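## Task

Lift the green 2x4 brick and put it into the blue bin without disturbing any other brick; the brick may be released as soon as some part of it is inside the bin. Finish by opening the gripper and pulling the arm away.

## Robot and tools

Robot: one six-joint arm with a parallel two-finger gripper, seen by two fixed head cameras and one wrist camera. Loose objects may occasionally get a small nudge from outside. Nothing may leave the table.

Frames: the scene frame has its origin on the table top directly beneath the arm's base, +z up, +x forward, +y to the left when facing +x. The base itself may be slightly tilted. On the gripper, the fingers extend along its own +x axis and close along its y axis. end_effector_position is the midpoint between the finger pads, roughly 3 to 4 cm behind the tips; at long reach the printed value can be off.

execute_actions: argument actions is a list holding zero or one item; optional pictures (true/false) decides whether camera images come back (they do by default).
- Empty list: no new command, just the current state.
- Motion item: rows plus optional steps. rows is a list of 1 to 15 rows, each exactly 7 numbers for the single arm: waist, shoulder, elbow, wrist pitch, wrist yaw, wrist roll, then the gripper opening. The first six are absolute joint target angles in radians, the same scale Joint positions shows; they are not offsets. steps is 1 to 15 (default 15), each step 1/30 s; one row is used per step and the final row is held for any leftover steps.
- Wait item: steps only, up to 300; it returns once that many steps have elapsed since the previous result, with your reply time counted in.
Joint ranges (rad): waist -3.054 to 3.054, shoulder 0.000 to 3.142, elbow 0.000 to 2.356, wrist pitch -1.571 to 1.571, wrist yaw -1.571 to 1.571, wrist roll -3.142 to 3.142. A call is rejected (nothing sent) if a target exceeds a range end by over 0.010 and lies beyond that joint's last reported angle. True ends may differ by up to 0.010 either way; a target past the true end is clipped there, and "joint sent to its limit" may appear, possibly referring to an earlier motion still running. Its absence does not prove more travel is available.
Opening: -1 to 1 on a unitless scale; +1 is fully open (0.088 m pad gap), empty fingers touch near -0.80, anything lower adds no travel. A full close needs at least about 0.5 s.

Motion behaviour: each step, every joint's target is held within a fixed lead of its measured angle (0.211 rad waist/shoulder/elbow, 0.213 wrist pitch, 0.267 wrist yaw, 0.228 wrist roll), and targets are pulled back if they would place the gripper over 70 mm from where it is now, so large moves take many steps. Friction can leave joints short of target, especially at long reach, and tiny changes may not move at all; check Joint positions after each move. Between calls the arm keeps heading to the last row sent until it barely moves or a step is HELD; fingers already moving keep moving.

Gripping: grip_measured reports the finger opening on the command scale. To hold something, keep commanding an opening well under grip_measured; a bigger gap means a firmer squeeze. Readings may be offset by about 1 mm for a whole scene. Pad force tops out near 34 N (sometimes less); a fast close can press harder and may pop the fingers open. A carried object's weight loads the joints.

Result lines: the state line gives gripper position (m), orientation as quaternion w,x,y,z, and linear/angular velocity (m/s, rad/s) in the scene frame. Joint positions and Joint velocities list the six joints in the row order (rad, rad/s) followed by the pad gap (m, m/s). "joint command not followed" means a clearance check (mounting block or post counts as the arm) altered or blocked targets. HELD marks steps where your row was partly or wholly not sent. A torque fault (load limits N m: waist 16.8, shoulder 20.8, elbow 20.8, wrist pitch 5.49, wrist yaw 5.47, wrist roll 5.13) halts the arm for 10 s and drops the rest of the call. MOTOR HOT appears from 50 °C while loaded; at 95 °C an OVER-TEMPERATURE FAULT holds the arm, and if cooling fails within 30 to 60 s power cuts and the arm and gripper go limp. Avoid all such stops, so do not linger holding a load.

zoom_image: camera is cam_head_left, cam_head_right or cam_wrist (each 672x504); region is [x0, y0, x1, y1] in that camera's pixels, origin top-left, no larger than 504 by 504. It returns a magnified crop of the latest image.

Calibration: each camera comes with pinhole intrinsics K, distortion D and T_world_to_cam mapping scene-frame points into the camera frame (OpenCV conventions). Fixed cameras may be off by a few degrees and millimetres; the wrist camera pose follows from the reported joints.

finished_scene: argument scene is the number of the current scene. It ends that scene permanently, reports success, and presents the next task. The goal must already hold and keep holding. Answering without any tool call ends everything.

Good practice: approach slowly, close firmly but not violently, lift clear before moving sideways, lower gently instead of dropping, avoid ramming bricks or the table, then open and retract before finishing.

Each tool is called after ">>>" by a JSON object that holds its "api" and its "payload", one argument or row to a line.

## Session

>>> {"api": "execute_actions", "payload": {
  "actions": []
}}

Scene clock: 0.00 s of 4185.00 s.
end_effector_position=(+0.3403, +0.2637, +0.0998) grip_measured=+0.854 end_effector_quat_wxyz=(+0.114, +0.688, +0.331, -0.635) end_effector_velocity=(-0.005, -0.001, +0.002) end_effector_angular_velocity=(+0.007, +0.023, +0.011)
Joint positions: [ 0.555  1.171  1.105 -0.544 -0.113  3.084  0.081]
Joint velocities: [-0.002 -0.007 -0.002 -0.022 -0.022 -0.007  0.   ]
Motor temperatures (°C, as the motors report them): [24 27 26 25 26 24]
Heat: hottest shoulder 27 °C (+0.0 °C/min).
camera_calibration (this result's frames):
cam_wrist: T_world_to_cam=[[-0.587952, 0.762268, 0.270665, -0.0211508], [0.753244, 0.393974, 0.526695, -0.393068], [0.294848, 0.513548, -0.805812, -0.0833665], [0, 0, 0, 1]] pos_world=[0.308221, 0.213794, 0.145574]

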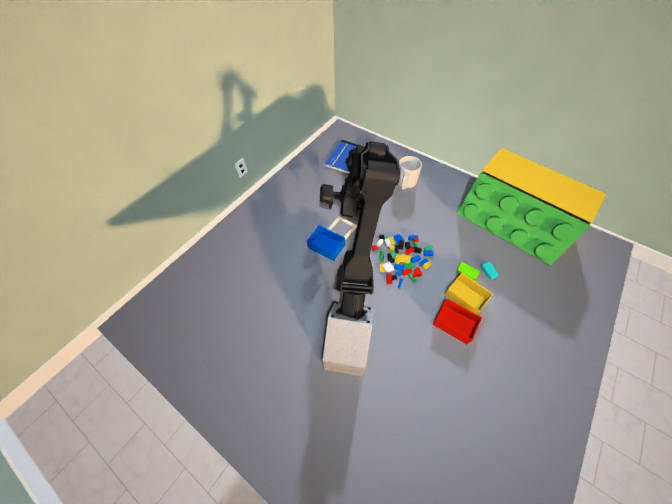

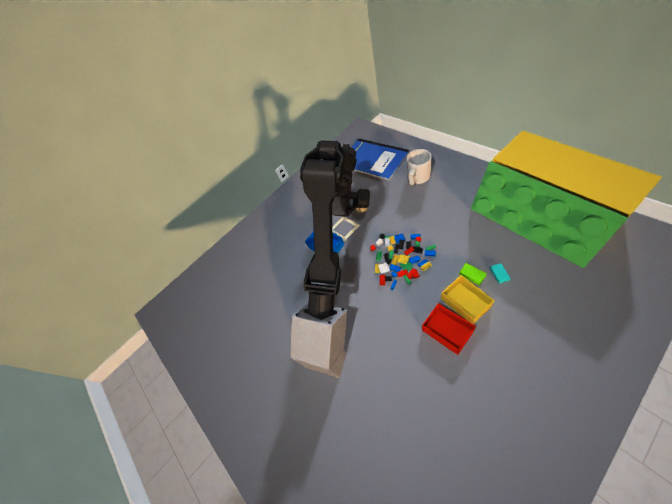

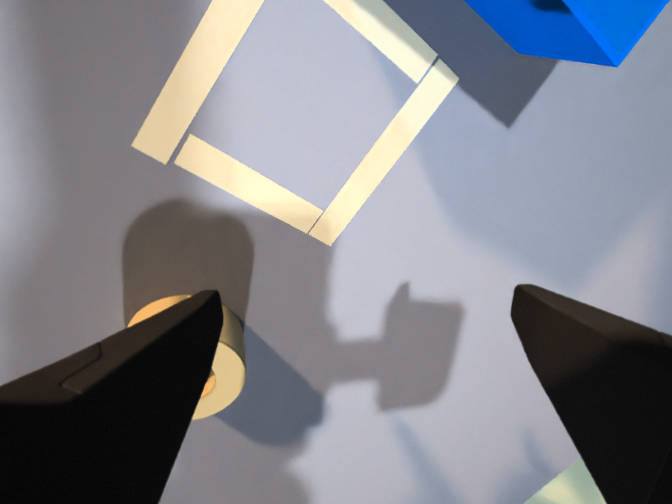

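>>> {"api": "zoom_image", "payload": {
  "camera": "cam_head_left",
  "region": [365,220,445,300]
}}

>>> {"api": "execute_actions", "payload": {
  "actions": [
    {"rows":[[-0.45,0.7,0.75,-0.6,-0.45,1.0,0.5]]}
  ],
  "pictures": false
}}

>>> {"api": "execute_actions", "payload": {
  "actions": [
    {"steps":28}
  ]
}}

Region (365, 220, 445, 300) of cam_head_left's 672x504 image, scaled by 6.300, with more detail than that image has.

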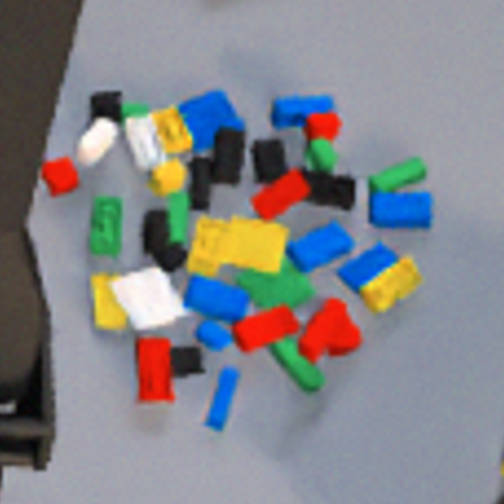

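Scene clock: 1.63 s of 4185.00 s.
end_effector_position=(+0.3378, +0.0714, +0.1569) grip_measured=+0.503 end_effector_quat_wxyz=(+0.403, +0.686, +0.327, -0.510) end_effector_velocity=(+0.057, -0.400, +0.083) end_effector_angular_velocity=(-1.600, -0.540, +0.593)
Joint positions: [-0.266  0.717  0.767 -0.598 -0.442  2.178  0.064]
Joint velocities: [-1.692 -0.037 -0.09  -0.007 -0.007 -1.839 -0.001]
Motor temperatures (°C, as the motors report them): [24 27 26 25 26 24]
Heat: hottest shoulder 27 °C (+0.0 °C/min).
Steps of this call (steps 1 to 34: nothing new was sent; steps 35 to 49: all 15 steps of this action). Readings (joint positions):
35: [0.528 1.144 1.075 -0.532 -0.183 3.031]
36: [0.475 1.101 1.027 -0.554 -0.255 2.968]
38: [0.356 0.988 0.912 -0.586 -0.342 2.847]
42: [0.127 0.797 0.787 -0.601 -0.415 2.604]
49: the state above

Scene clock: 2.57 s of 4185.00 s.
end_effector_position=(+0.3423, +0.0305, +0.1700) grip_measured=+0.500 end_effector_quat_wxyz=(+0.733, +0.347, +0.497, -0.309) end_effector_velocity=(-0.002, -0.001, -0.001) end_effector_angular_velocity=(-0.025, +0.014, +0.058)
Joint positions: [-0.446  0.71   0.761 -0.599 -0.446  1.007  0.064]
Joint velocities: [ 0.002 -0.002 -0.002 -0.007  0.007 -0.066 -0.   ]
Motor temperatures (°C, as the motors report them): [24 27 26 25 26 24]
Heat: hottest shoulder 27 °C (+0.0 °C/min).
Steps of this call (steps 1 to 28: the robot went on to your last target). Readings (joint positions):
1: [-0.318 0.716 0.765 -0.598 -0.442 2.117]
2: [-0.360 0.715 0.763 -0.598 -0.443 2.056]
4: [-0.406 0.713 0.761 -0.598 -0.444 1.935]
8: [-0.436 0.710 0.761 -0.598 -0.446 1.691]
28: the state above
camera_calibration (this result's frames):
cam_wrist: T_world_to_cam=[[-0.807467, -0.554517, -0.201269, 0.33436], [-0.583654, 0.800531, 0.136007, 0.171944], [0.0857036, 0.227293, -0.970048, 0.20054], [0, 0, 0, 1]] pos_world=[0.353154, 0.00218012, 0.238444]

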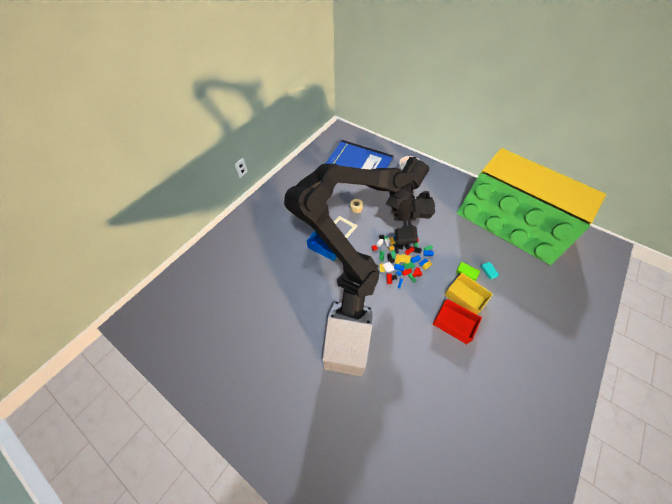

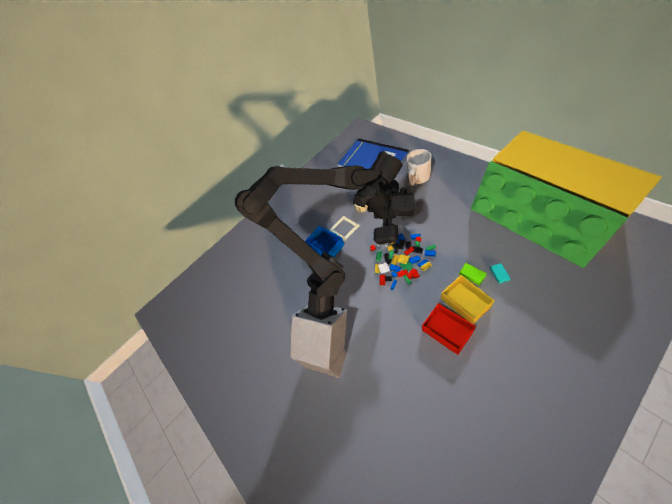

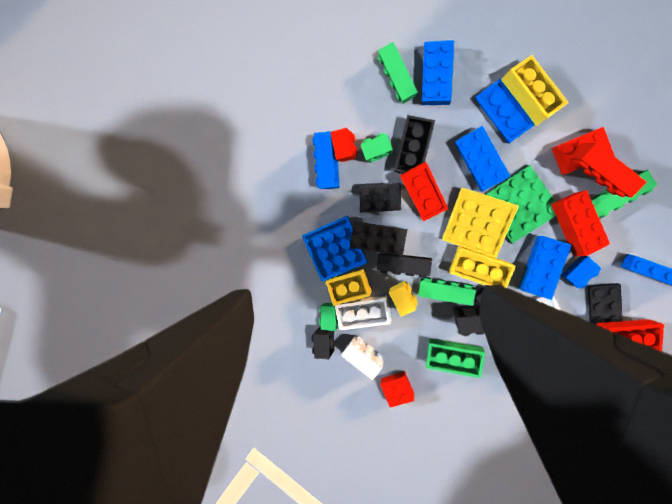

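>>> {"api": "execute_actions", "payload": {
  "actions": [
    {"rows":[[-0.07,0.915,0.605,-0.504,-0.29,-0.37,-0.2]]}
  ],
  "pictures": false
}}

>>> {"api": "execute_actions", "payload": {
  "actions": [
    {"steps":16}
  ]
}}

Scene clock: 4.67 s of 4185.00 s.
end_effector_position=(+0.2784, +0.0636, +0.0756) grip_measured=-0.194 end_effector_quat_wxyz=(+0.706, -0.001, +0.709, +0.002) end_effector_velocity=(-0.006, +0.008, -0.004) end_effector_angular_velocity=(+0.026, +0.024, +1.862)
Joint positions: [-0.079  0.902  0.61  -0.506 -0.297  0.148  0.029]
Joint velocities: [ 0.042  0.007 -0.002 -0.007  0.007 -1.839 -0.003]
Motor temperatures (°C, as the motors report them): [24 27 27 25 26 24]
Heat: hottest shoulder 27 °C (+0.0 °C/min).
Steps of this call (steps 1 to 30: the robot went on to your last target; steps 31 to 48: nothing new was sent; steps 49 to 63: all 15 steps of this action). Readings (joint positions):
49: [-0.425 0.724 0.748 -0.579 -0.420 0.966]
50: [-0.385 0.746 0.734 -0.555 -0.397 0.918]
52: [-0.295 0.811 0.693 -0.539 -0.354 0.817]
56: [-0.126 0.895 0.617 -0.525 -0.316 0.574]
63: the state above

Scene clock: 5.20 s of 4185.00 s.
end_effector_position=(+0.2779, +0.0645, +0.0752) grip_measured=-0.200 end_effector_quat_wxyz=(+0.682, -0.179, +0.686, +0.182) end_effector_velocity=(-0.005, -0.000, +0.000) end_effector_angular_velocity=(+0.003, +0.021, +0.087)
Joint positions: [-0.074  0.903  0.61  -0.507 -0.295 -0.361  0.029]
Joint velocities: [-0.002 -0.002 -0.002 -0.022 -0.007 -0.095  0.   ]
Motor temperatures (°C, as the motors report them): [24 27 27 25 26 24]
Heat: hottest shoulder 27 °C (+0.0 °C/min).
Steps of this call (steps 1 to 16: the robot went on to your last target). Readings (joint positions):
1: [-0.078 0.903 0.610 -0.506 -0.297 0.087]
2: [-0.077 0.903 0.610 -0.506 -0.296 0.026]
4: [-0.075 0.903 0.610 -0.506 -0.296 -0.095]
8: [-0.074 0.903 0.610 -0.506 -0.295 -0.287]
16: the state above
camera_calibration (this result's frames):
cam_wrist: T_world_to_cam=[[0.479337, -0.877629, -0.00152079, -0.0696878], [-0.803191, -0.439378, 0.402282, 0.241002], [-0.353723, -0.191607, -0.915515, 0.25151], [0, 0, 0, 1]] pos_world=[0.31594, 0.0929223, 0.133204]

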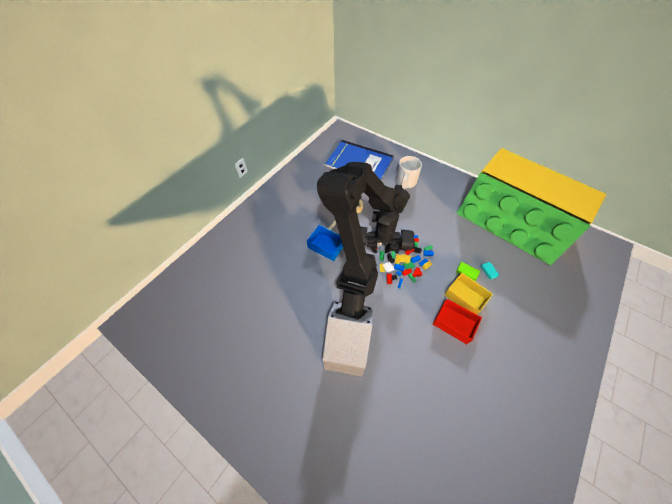

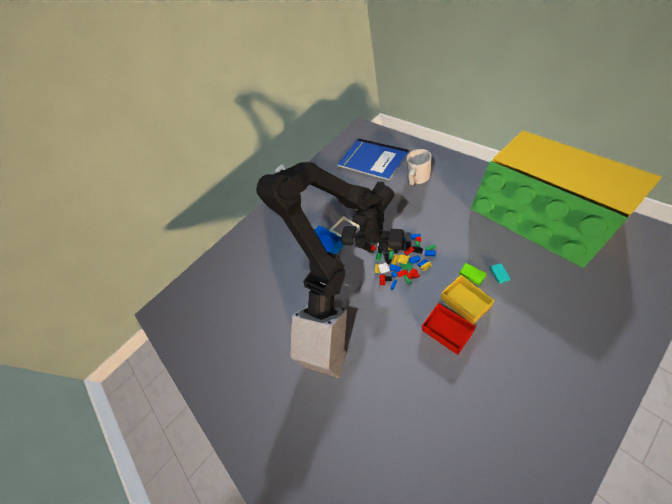

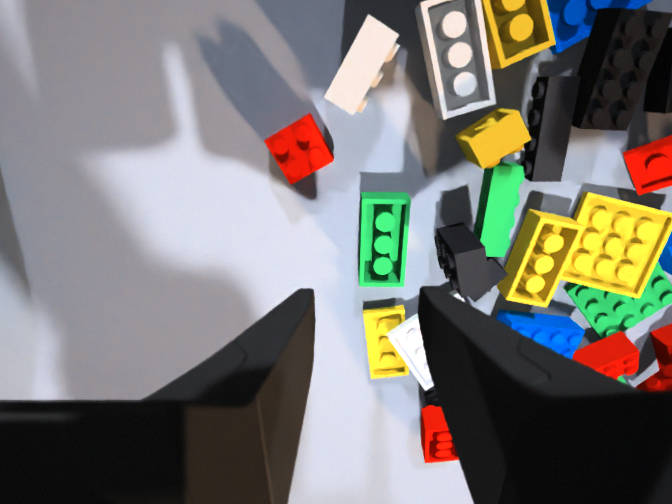

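>>> {"api": "execute_actions", "payload": {
  "actions": [
    {"rows":[[-0.063,1.037,0.6,-0.371,-0.284,-0.36,-0.3]]}
  ]
}}

Scene clock: 6.67 s of 4185.00 s.
end_effector_position=(+0.2859, +0.0594, +0.0505) grip_measured=-0.299 end_effector_quat_wxyz=(+0.682, -0.182, +0.684, +0.185) end_effector_velocity=(-0.004, -0.001, -0.002) end_effector_angular_velocity=(+0.003, +0.017, +0.001)
Joint positions: [-0.067  1.023  0.603 -0.375 -0.289 -0.363  0.024]
Joint velocities: [-0.002  0.007 -0.002 -0.007 -0.007 -0.007 -0.   ]
Motor temperatures (°C, as the motors report them): [24 27 27 25 26 24]
Heat: hottest shoulder 27 °C (+0.0 °C/min).
Steps of this call (steps 1 to 15: the robot went on to your last target; steps 16 to 29: nothing new was sent; steps 30 to 44: all 15 steps of this action). Readings (joint positions):
30: [-0.073 0.920 0.609 -0.481 -0.295 -0.368]
31: [-0.071 0.945 0.608 -0.439 -0.294 -0.367]
33: [-0.069 0.991 0.608 -0.411 -0.290 -0.366]
37: [-0.067 1.020 0.603 -0.383 -0.289 -0.364]
44: the state above
camera_calibration (this result's frames):
cam_wrist: T_world_to_cam=[[0.486373, -0.873751, 0.00081454, -0.0804222], [-0.80105, -0.445531, 0.399776, 0.255014], [-0.348942, -0.195093, -0.916612, 0.22965], [0, 0, 0, 1]] pos_world=[0.323529, 0.0881508, 0.108617]

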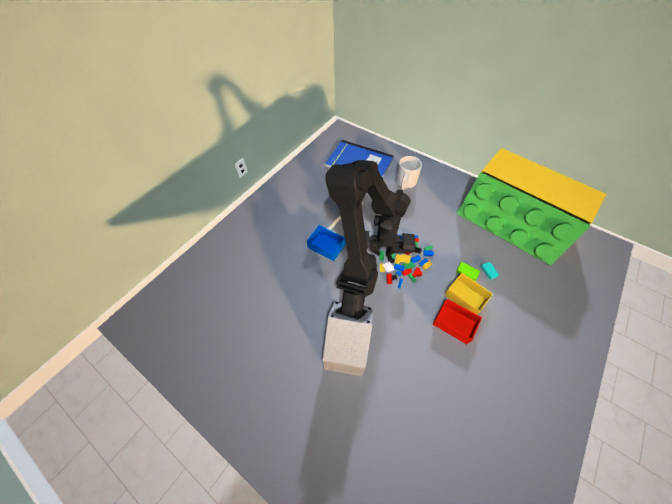

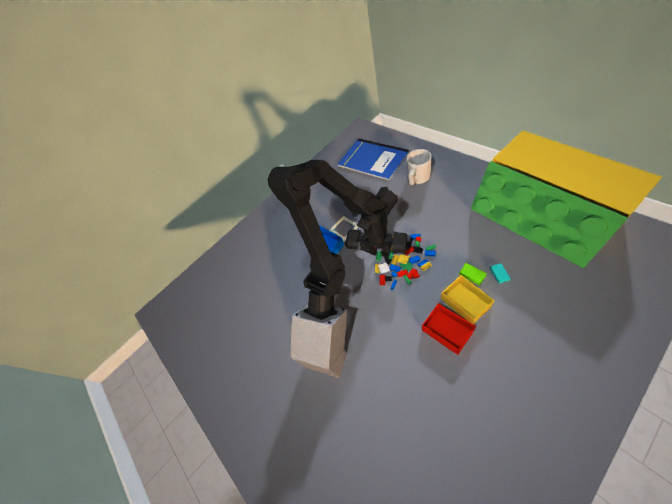

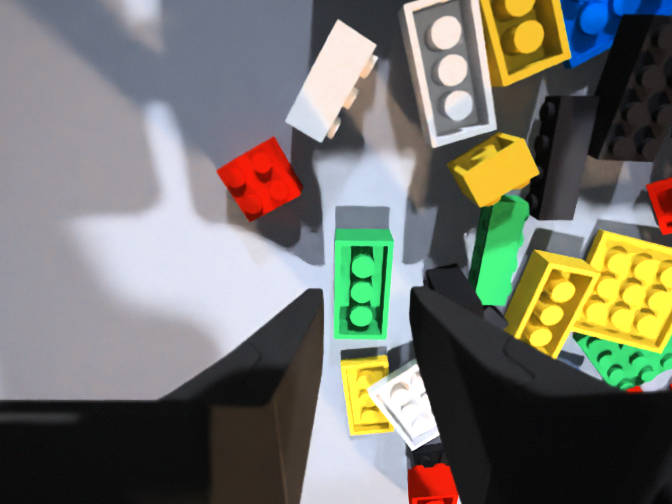

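>>> {"api": "execute_actions", "payload": {
  "actions": [
    {"rows":[[-0.035,1.05,0.61,-0.35,-0.264,-0.34,-0.34],[-0.035,1.05,0.61,-0.35,-0.264,-0.34,-0.34],[-0.035,1.05,0.61,-0.35,-0.264,-0.34,-0.34],[-0.035,1.07,0.612,-0.335,-0.264,-0.34,-0.34],[-0.035,1.093,0.615,-0.318,-0.264,-0.34,-0.34]]}
  ]
}}

Scene clock: 8.27 s of 4185.00 s.
end_effector_position=(+0.2885, +0.0617, +0.0386) grip_measured=-0.339 end_effector_quat_wxyz=(+0.681, -0.182, +0.685, +0.184) end_effector_velocity=(+0.001, +0.000, -0.001) end_effector_angular_velocity=(+0.006, -0.002, +0.006)
Joint positions: [-0.039  1.079  0.607 -0.321 -0.269 -0.343  0.022]
Joint velocities: [-0.002  0.007  0.002  0.007 -0.007 -0.007  0.   ]
Motor temperatures (°C, as the motors report them): [24 27 27 25 26 24]
Heat: hottest shoulder 27 °C (+0.0 °C/min).
Steps of this call (steps 1 to 15: the robot went on to your last target; steps 16 to 33: nothing new was sent; steps 34 to 48: all 15 steps of this action). Readings (joint positions):
34: [-0.063 1.026 0.603 -0.369 -0.283 -0.358]
35: [-0.056 1.028 0.603 -0.363 -0.279 -0.353]
37: [-0.046 1.036 0.603 -0.355 -0.276 -0.349]
41: [-0.041 1.070 0.606 -0.330 -0.271 -0.344]
48: the state above
camera_calibration (this result's frames):
cam_wrist: T_world_to_cam=[[0.486188, -0.873854, -0.0000956431, -0.0795152], [-0.799726, -0.444989, 0.403018, 0.262356], [-0.352221, -0.195866, -0.915192, 0.221005], [0, 0, 0, 1]] pos_world=[0.326315, 0.0905484, 0.0965206]

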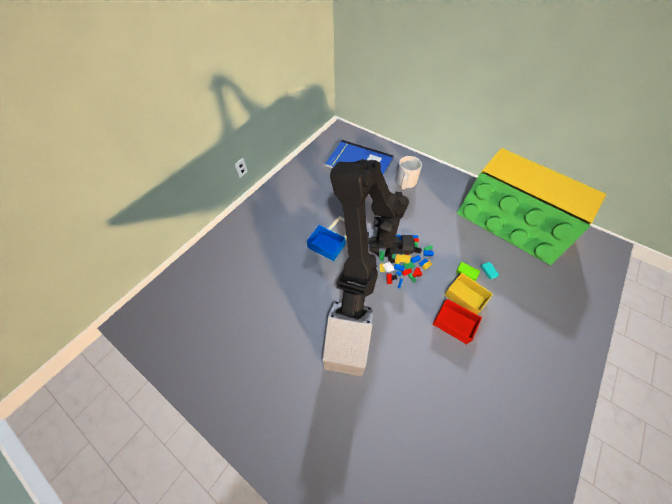

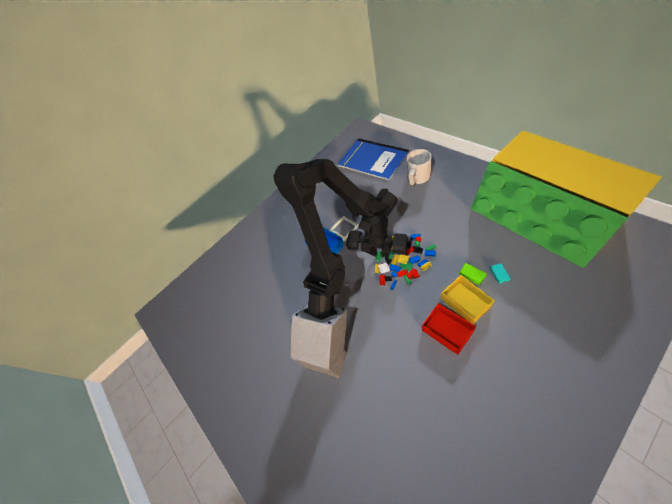

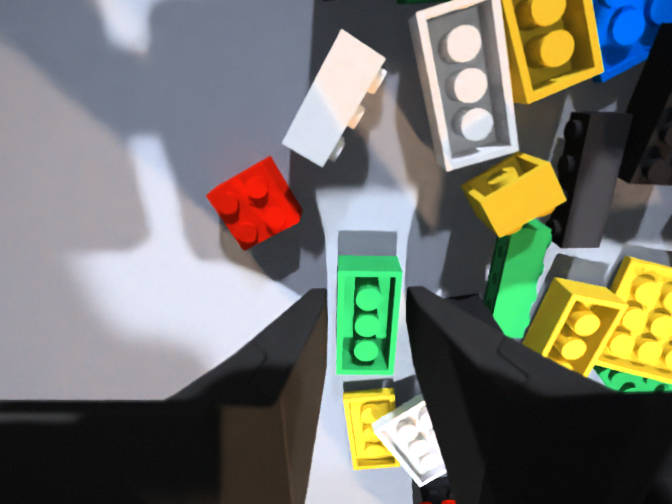

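>>> {"api": "execute_actions", "payload": {
  "actions": [
    {"rows":[[-0.035,1.093,0.615,-0.318,-0.264,-0.34,-0.45],[-0.035,1.093,0.615,-0.318,-0.264,-0.34,-0.52],[-0.035,1.093,0.615,-0.318,-0.264,-0.34,-0.62]],"steps":12}
  ],
  "pictures": false
}}

>>> {"api": "execute_actions", "payload": {
  "actions": [
    {"rows":[[-0.04,1.04,0.615,-0.34,-0.264,-0.34,-0.62],[-0.04,1.02,0.615,-0.36,-0.264,-0.34,-0.62],[-0.04,0.98,0.62,-0.4,-0.264,-0.34,-0.62],[-0.04,0.94,0.63,-0.44,-0.264,-0.34,-0.62],[-0.04,0.9,0.64,-0.48,-0.264,-0.34,-0.62],[-0.04,0.78,0.7,-0.68,-0.264,-0.34,-0.62]]}
  ],
  "pictures": false
}}

>>> {"api": "execute_actions", "payload": {
  "actions": [
    {"rows":[[0.8,0.8,0.8,-0.73,0.35,0.6,-0.62]]}
  ],
  "pictures": false
}}

>>> {"api": "execute_actions", "payload": {
  "actions": [
    {"rows":[[1.141,1.085,0.862,-0.713,0.556,1.0,-0.62]]}
  ]
}}

Scene clock: 11.40 s of 4185.00 s.
end_effector_position=(+0.2886, +0.0617, +0.0384) grip_measured=-0.483 end_effector_quat_wxyz=(+0.681, -0.182, +0.685, +0.184) end_effector_velocity=(-0.003, +0.001, +0.000) end_effector_angular_velocity=(+0.008, +0.009, +0.007)
Joint positions: [-0.039  1.08   0.608 -0.321 -0.269 -0.343  0.015]
Joint velocities: [ 0.002 -0.002 -0.002 -0.007 -0.007 -0.007 -0.   ]
Motor temperatures (°C, as the motors report them): [24 27 27 25 26 24]
Heat: hottest shoulder 27 °C (+0.0 °C/min).
Steps of this call (steps 1 to 15: the robot went on to your last target; steps 16 to 82: nothing new was sent; steps 83 to 94: all 12 steps of this action). Readings (joint positions):
83: [-0.039 1.080 0.608 -0.321 -0.269 -0.343]
84: [-0.039 1.080 0.608 -0.321 -0.269 -0.343]
86: [-0.039 1.080 0.608 -0.321 -0.269 -0.343]
90: [-0.039 1.080 0.608 -0.321 -0.269 -0.343]
94: the state above

Scene clock: 11.90 s of 4185.00 s.
end_effector_position=(+0.2858, +0.0806, +0.1101) grip_measured=-0.484 end_effector_quat_wxyz=(+0.689, -0.186, +0.676, +0.185) end_effector_velocity=(-0.022, -0.004, +0.000) end_effector_angular_velocity=(-0.024, +0.099, -0.019)
Joint positions: [-0.039  0.796  0.696 -0.667 -0.266 -0.342  0.015]
Joint velocities: [ 0.002 -0.002  0.002 -0.11   0.007 -0.007 -0.   ]
Motor temperatures (°C, as the motors report them): [24 28 27 25 26 24]
Heat: hottest shoulder 28 °C (+5.0 °C/min).
Steps of this call (steps 1 to 15: all 15 steps of this action). Readings (joint positions):
1: [-0.039 1.078 0.608 -0.321 -0.269 -0.343]
2: [-0.039 1.072 0.608 -0.330 -0.269 -0.343]
4: [-0.039 1.034 0.609 -0.374 -0.268 -0.342]
8: [-0.039 0.875 0.657 -0.560 -0.266 -0.342]
15: the state above

Scene clock: 12.40 s of 4185.00 s.
end_effector_position=(+0.2642, +0.1788, +0.1307) grip_measured=-0.485 end_effector_quat_wxyz=(+0.728, -0.066, +0.679, +0.069) end_effector_velocity=(-0.081, +0.127, +0.028) end_effector_angular_velocity=(+0.421, +0.152, -0.368)
Joint positions: [ 0.737  0.796  0.79  -0.726  0.33   0.516  0.015]
Joint velocities: [ 0.72   0.002  0.012 -0.022  0.139  0.857 -0.   ]
Motor temperatures (°C, as the motors report them): [24 28 27 25 26 24]
Heat: hottest shoulder 28 °C (+4.8 °C/min).
Steps of this call (steps 1 to 15: all 15 steps of this action). Readings (joint positions):
1: [-0.006 0.796 0.710 -0.687 -0.198 -0.287]
2: [0.050 0.796 0.726 -0.700 -0.124 -0.225]
4: [0.165 0.796 0.760 -0.706 0.014 -0.103]
8: [0.390 0.796 0.788 -0.721 0.249 0.141]
15: the state above

Scene clock: 12.90 s of 4185.00 s.
end_effector_position=(+0.2115, +0.2482, +0.1115) grip_measured=-0.485 end_effector_quat_wxyz=(+0.705, -0.022, +0.708, +0.025) end_effector_velocity=(-0.011, +0.005, -0.001) end_effector_angular_velocity=(+0.000, +0.020, -0.021)
Joint positions: [ 1.133  1.069  0.853 -0.715  0.549  0.99   0.015]
Joint velocities: [ 0.042  0.022 -0.002 -0.007  0.007  0.066 -0.   ]
Motor temperatures (°C, as the motors report them): [24 28 27 25 26 24]
Heat: hottest shoulder 28 °C (+4.7 °C/min).
Steps of this call (steps 1 to 15: all 15 steps of this action). Readings (joint positions):
1: [0.779 0.823 0.801 -0.734 0.389 0.574]
2: [0.832 0.866 0.820 -0.726 0.444 0.636]
4: [0.942 0.967 0.848 -0.710 0.494 0.758]
8: [1.096 1.062 0.851 -0.715 0.528 0.929]
15: the state above
camera_calibration (this result's frames):
cam_wrist: T_world_to_cam=[[0.0502125, -0.998737, 0.00155895, 0.243915], [-0.91448, -0.0453488, 0.402083, 0.179544], [-0.401504, -0.0216152, -0.915602, 0.264359], [0, 0, 0, 1]] pos_world=[0.258083, 0.257463, 0.169476]

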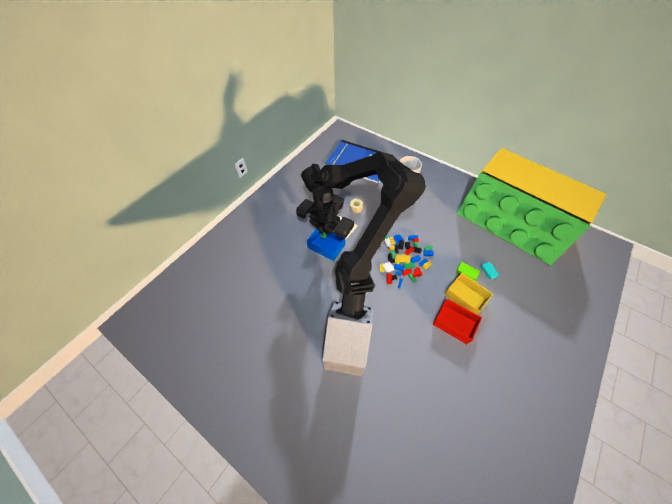

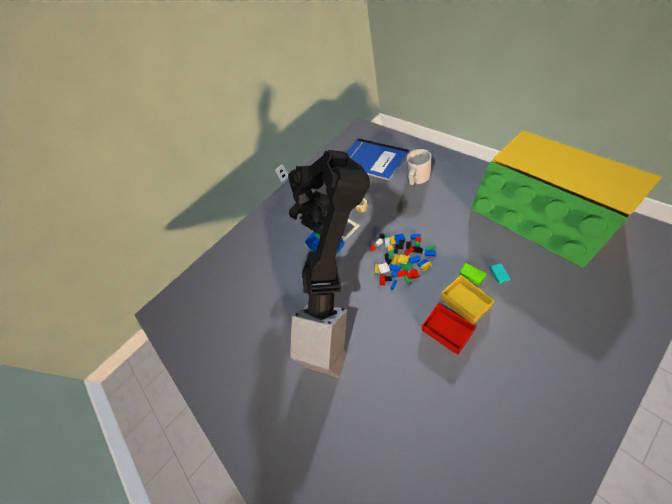

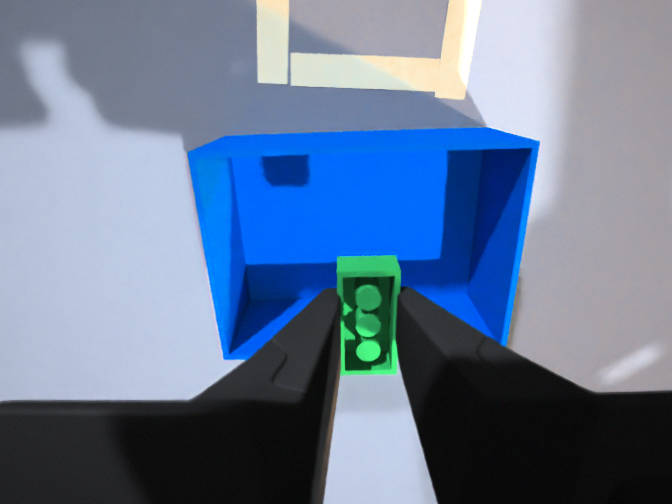

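>>> {"api": "execute_actions", "payload": {
  "actions": [
    {"rows":[[1.12,1.105,0.845,-0.68,0.545,0.98,-0.62],[1.105,1.12,0.835,-0.65,0.535,0.97,-0.62],[1.09,1.135,0.825,-0.62,0.525,0.96,-0.62],[1.075,1.15,0.815,-0.59,0.515,0.95,-0.62],[1.06,1.165,0.805,-0.56,0.505,0.94,-0.62],[1.045,1.18,0.795,-0.53,0.495,0.93,-0.62],[1.03,1.195,0.785,-0.5,0.487,0.92,-0.62],[1.015,1.21,0.775,-0.47,0.48,0.91,-0.62],[1.005,1.222,0.765,-0.435,0.472,0.9,-0.62]]}
  ]
}}

Scene clock: 14.87 s of 4185.00 s.
end_effector_position=(+0.2100, +0.2496, +0.0574) grip_measured=-0.485 end_effector_quat_wxyz=(+0.706, -0.017, +0.708, +0.014) end_effector_velocity=(+0.016, +0.016, -0.006) end_effector_angular_velocity=(+0.096, -0.038, -0.037)
Joint positions: [ 1.013  1.207  0.774 -0.45   0.48   0.907  0.015]
Joint velocities: [-0.042  0.002 -0.007  0.139 -0.051 -0.051 -0.   ]
Motor temperatures (°C, as the motors report them): [24 28 27 25 26 24]
Heat: hottest shoulder 28 °C (+4.0 °C/min).
Steps of this call (steps 1 to 15: the robot went on to your last target; steps 16 to 44: nothing new was sent; steps 45 to 59: all 15 steps of this action). Readings (joint positions):
45: [1.137 1.075 0.853 -0.710 0.551 0.996]
46: [1.132 1.080 0.853 -0.694 0.551 0.991]
48: [1.112 1.101 0.848 -0.649 0.540 0.975]
52: [1.058 1.156 0.813 -0.548 0.507 0.939]
59: the state above
camera_calibration (this result's frames):
cam_wrist: T_world_to_cam=[[0.026922, -0.999595, 0.00918572, 0.250173], [-0.916026, -0.0209902, 0.40057, 0.194294], [-0.400215, -0.0191985, -0.91622, 0.213359], [0, 0, 0, 1]] pos_world=[0.256632, 0.258247, 0.115357]

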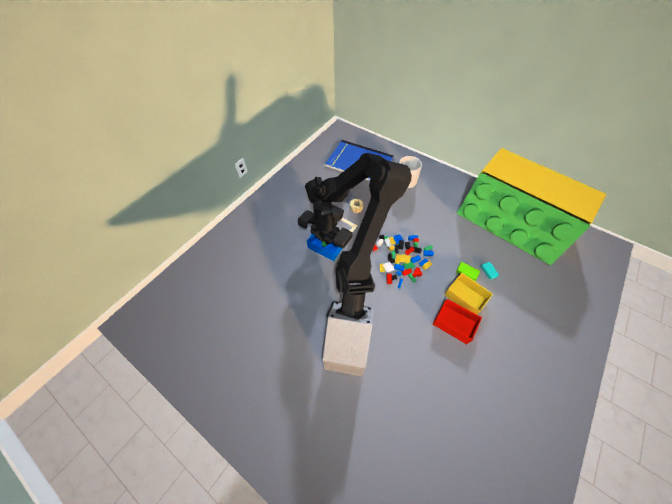

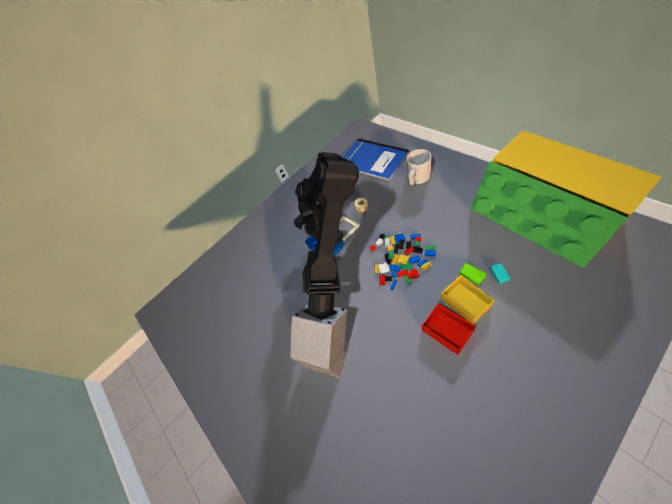

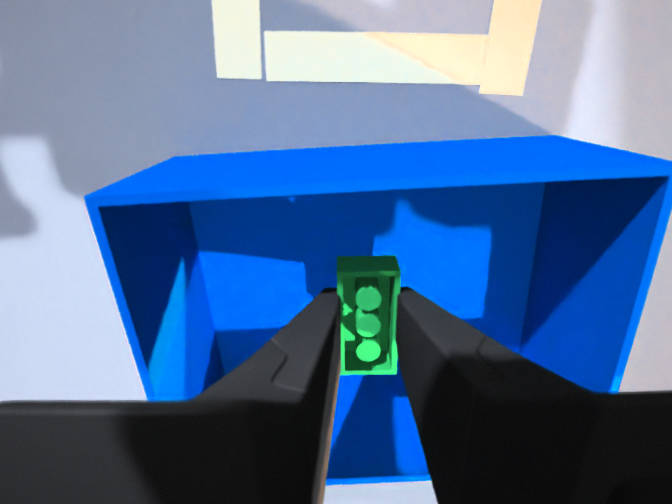

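>>> {"api": "execute_actions", "payload": {
  "actions": [
    {"rows":[[0.985,1.245,0.753,-0.39,0.46,0.9,-0.62]],"steps":10}
  ],
  "pictures": false
}}

>>> {"api": "execute_actions", "payload": {
  "actions": [
    {"rows":[[0.985,1.245,0.753,-0.39,0.46,0.9,-0.33]],"steps":8}
  ],
  "pictures": false
}}

>>> {"api": "execute_actions", "payload": {
  "actions": [
    {"rows":[[1.015,1.19,0.775,-0.44,0.48,0.9,-0.33],[1.03,1.17,0.79,-0.47,0.49,0.9,-0.33],[1.05,1.15,0.805,-0.51,0.5,0.9,-0.33],[1.07,1.13,0.82,-0.55,0.51,0.9,-0.33],[1.09,1.11,0.835,-0.59,0.52,0.9,-0.33],[1.11,1.09,0.85,-0.63,0.53,0.9,-0.33],[1.13,1.07,0.865,-0.68,0.54,0.9,-0.33],[1.2,0.95,0.95,-0.85,0.58,0.9,-0.33]]}
  ]
}}

Scene clock: 17.07 s of 4185.00 s.
end_effector_position=(+0.2113, +0.2500, +0.0481) grip_measured=-0.485 end_effector_quat_wxyz=(+0.708, -0.008, +0.706, +0.009) end_effector_velocity=(+0.003, +0.002, -0.001) end_effector_angular_velocity=(+0.015, -0.008, -0.022)
Joint positions: [ 0.99   1.231  0.761 -0.395  0.466  0.903  0.015]
Joint velocities: [-0.007 -0.002 -0.002  0.022 -0.007  0.007  0.   ]
Motor temperatures (°C, as the motors report them): [24 28 27 25 26 24]
Heat: hottest shoulder 28 °C (+3.5 °C/min).
Steps of this call (steps 1 to 30: the robot went on to your last target; steps 31 to 56: nothing new was sent; steps 57 to 66: all 10 steps of this action). Readings (joint positions):
57: [1.006 1.211 0.771 -0.427 0.474 0.903]
58: [1.002 1.215 0.769 -0.415 0.472 0.903]
60: [0.994 1.224 0.766 -0.405 0.469 0.903]
64: [0.990 1.231 0.761 -0.397 0.466 0.903]
66: the state above

Scene clock: 17.33 s of 4185.00 s.
end_effector_position=(+0.2116, +0.2502, +0.0480) grip_measured=-0.351 end_effector_quat_wxyz=(+0.708, -0.007, +0.706, +0.009) end_effector_velocity=(+0.002, +0.002, +0.001) end_effector_angular_velocity=(+0.011, -0.002, +0.015)
Joint positions: [ 0.989  1.231  0.761 -0.393  0.465  0.903  0.022]
Joint velocities: [-0.002 -0.002  0.002  0.007 -0.007 -0.022  0.01 ]
Motor temperatures (°C, as the motors report them): [24 28 27 25 26 24]
Heat: hottest shoulder 28 °C (+3.5 °C/min).
Steps of this call (steps 1 to 8: all 8 steps of this action). Readings (joint positions):
1: [0.990 1.231 0.761 -0.394 0.466 0.903]
2: [0.990 1.231 0.761 -0.393 0.466 0.903]
4: [0.989 1.231 0.761 -0.393 0.465 0.903]
8: the state above

Scene clock: 17.83 s of 4185.00 s.
end_effector_position=(+0.2336, +0.2561, +0.1569) grip_measured=-0.330 end_effector_quat_wxyz=(+0.720, -0.015, +0.689, +0.083) end_effector_velocity=(-0.028, -0.042, +0.014) end_effector_angular_velocity=(-0.144, +0.090, +0.167)
Joint positions: [ 1.189  0.959  0.944 -0.821  0.572  0.902  0.023]
Joint velocities: [ 0.066 -0.056  0.007 -0.3    0.022  0.007 -0.   ]
Motor temperatures (°C, as the motors report them): [24 28 27 25 26 24]
Heat: hottest shoulder 28 °C (+3.4 °C/min).
Steps of this call (steps 1 to 15: all 15 steps of this action). Readings (joint positions):
1: [0.991 1.229 0.761 -0.398 0.465 0.903]
2: [0.998 1.223 0.764 -0.418 0.468 0.902]
4: [1.023 1.198 0.776 -0.474 0.482 0.902]
8: [1.100 1.109 0.839 -0.623 0.523 0.902]
15: the state above
camera_calibration (this result's frames):
cam_wrist: T_world_to_cam=[[0.124545, -0.988246, -0.0886415, 0.24472], [-0.924192, -0.148052, 0.352065, 0.218256], [-0.36105, 0.0380737, -0.931769, 0.292703], [0, 0, 0, 1]] pos_world=[0.276912, 0.263013, 0.217584]

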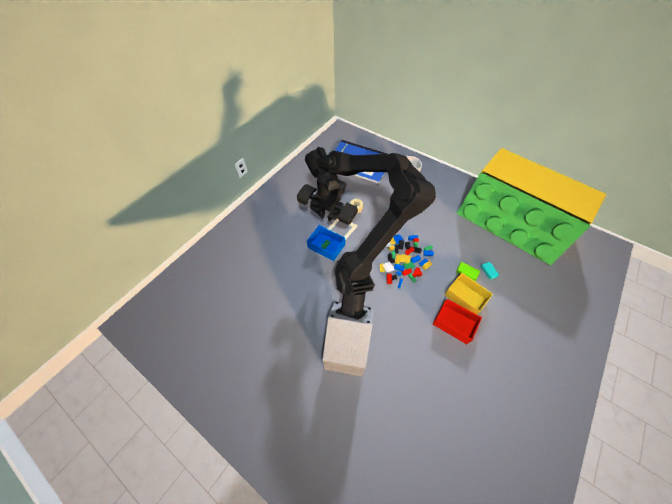

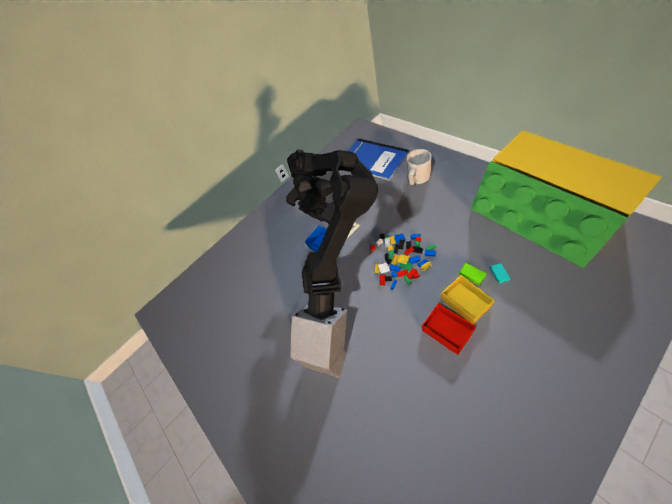

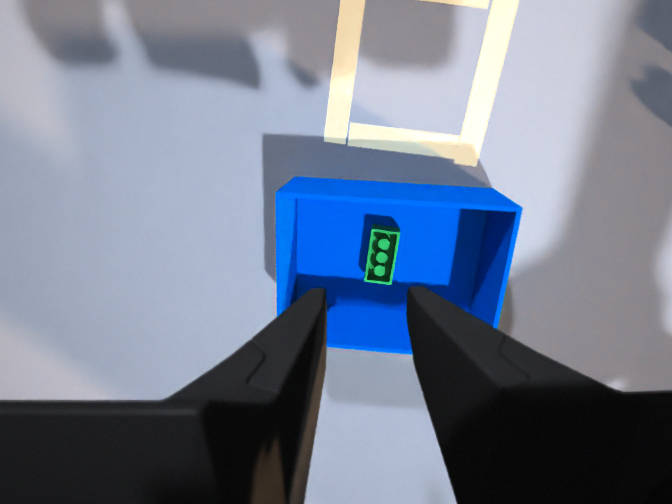

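>>> {"api": "finished_scene", "payload": {
  "scene": 2
}}

The scene is finished: the task was done.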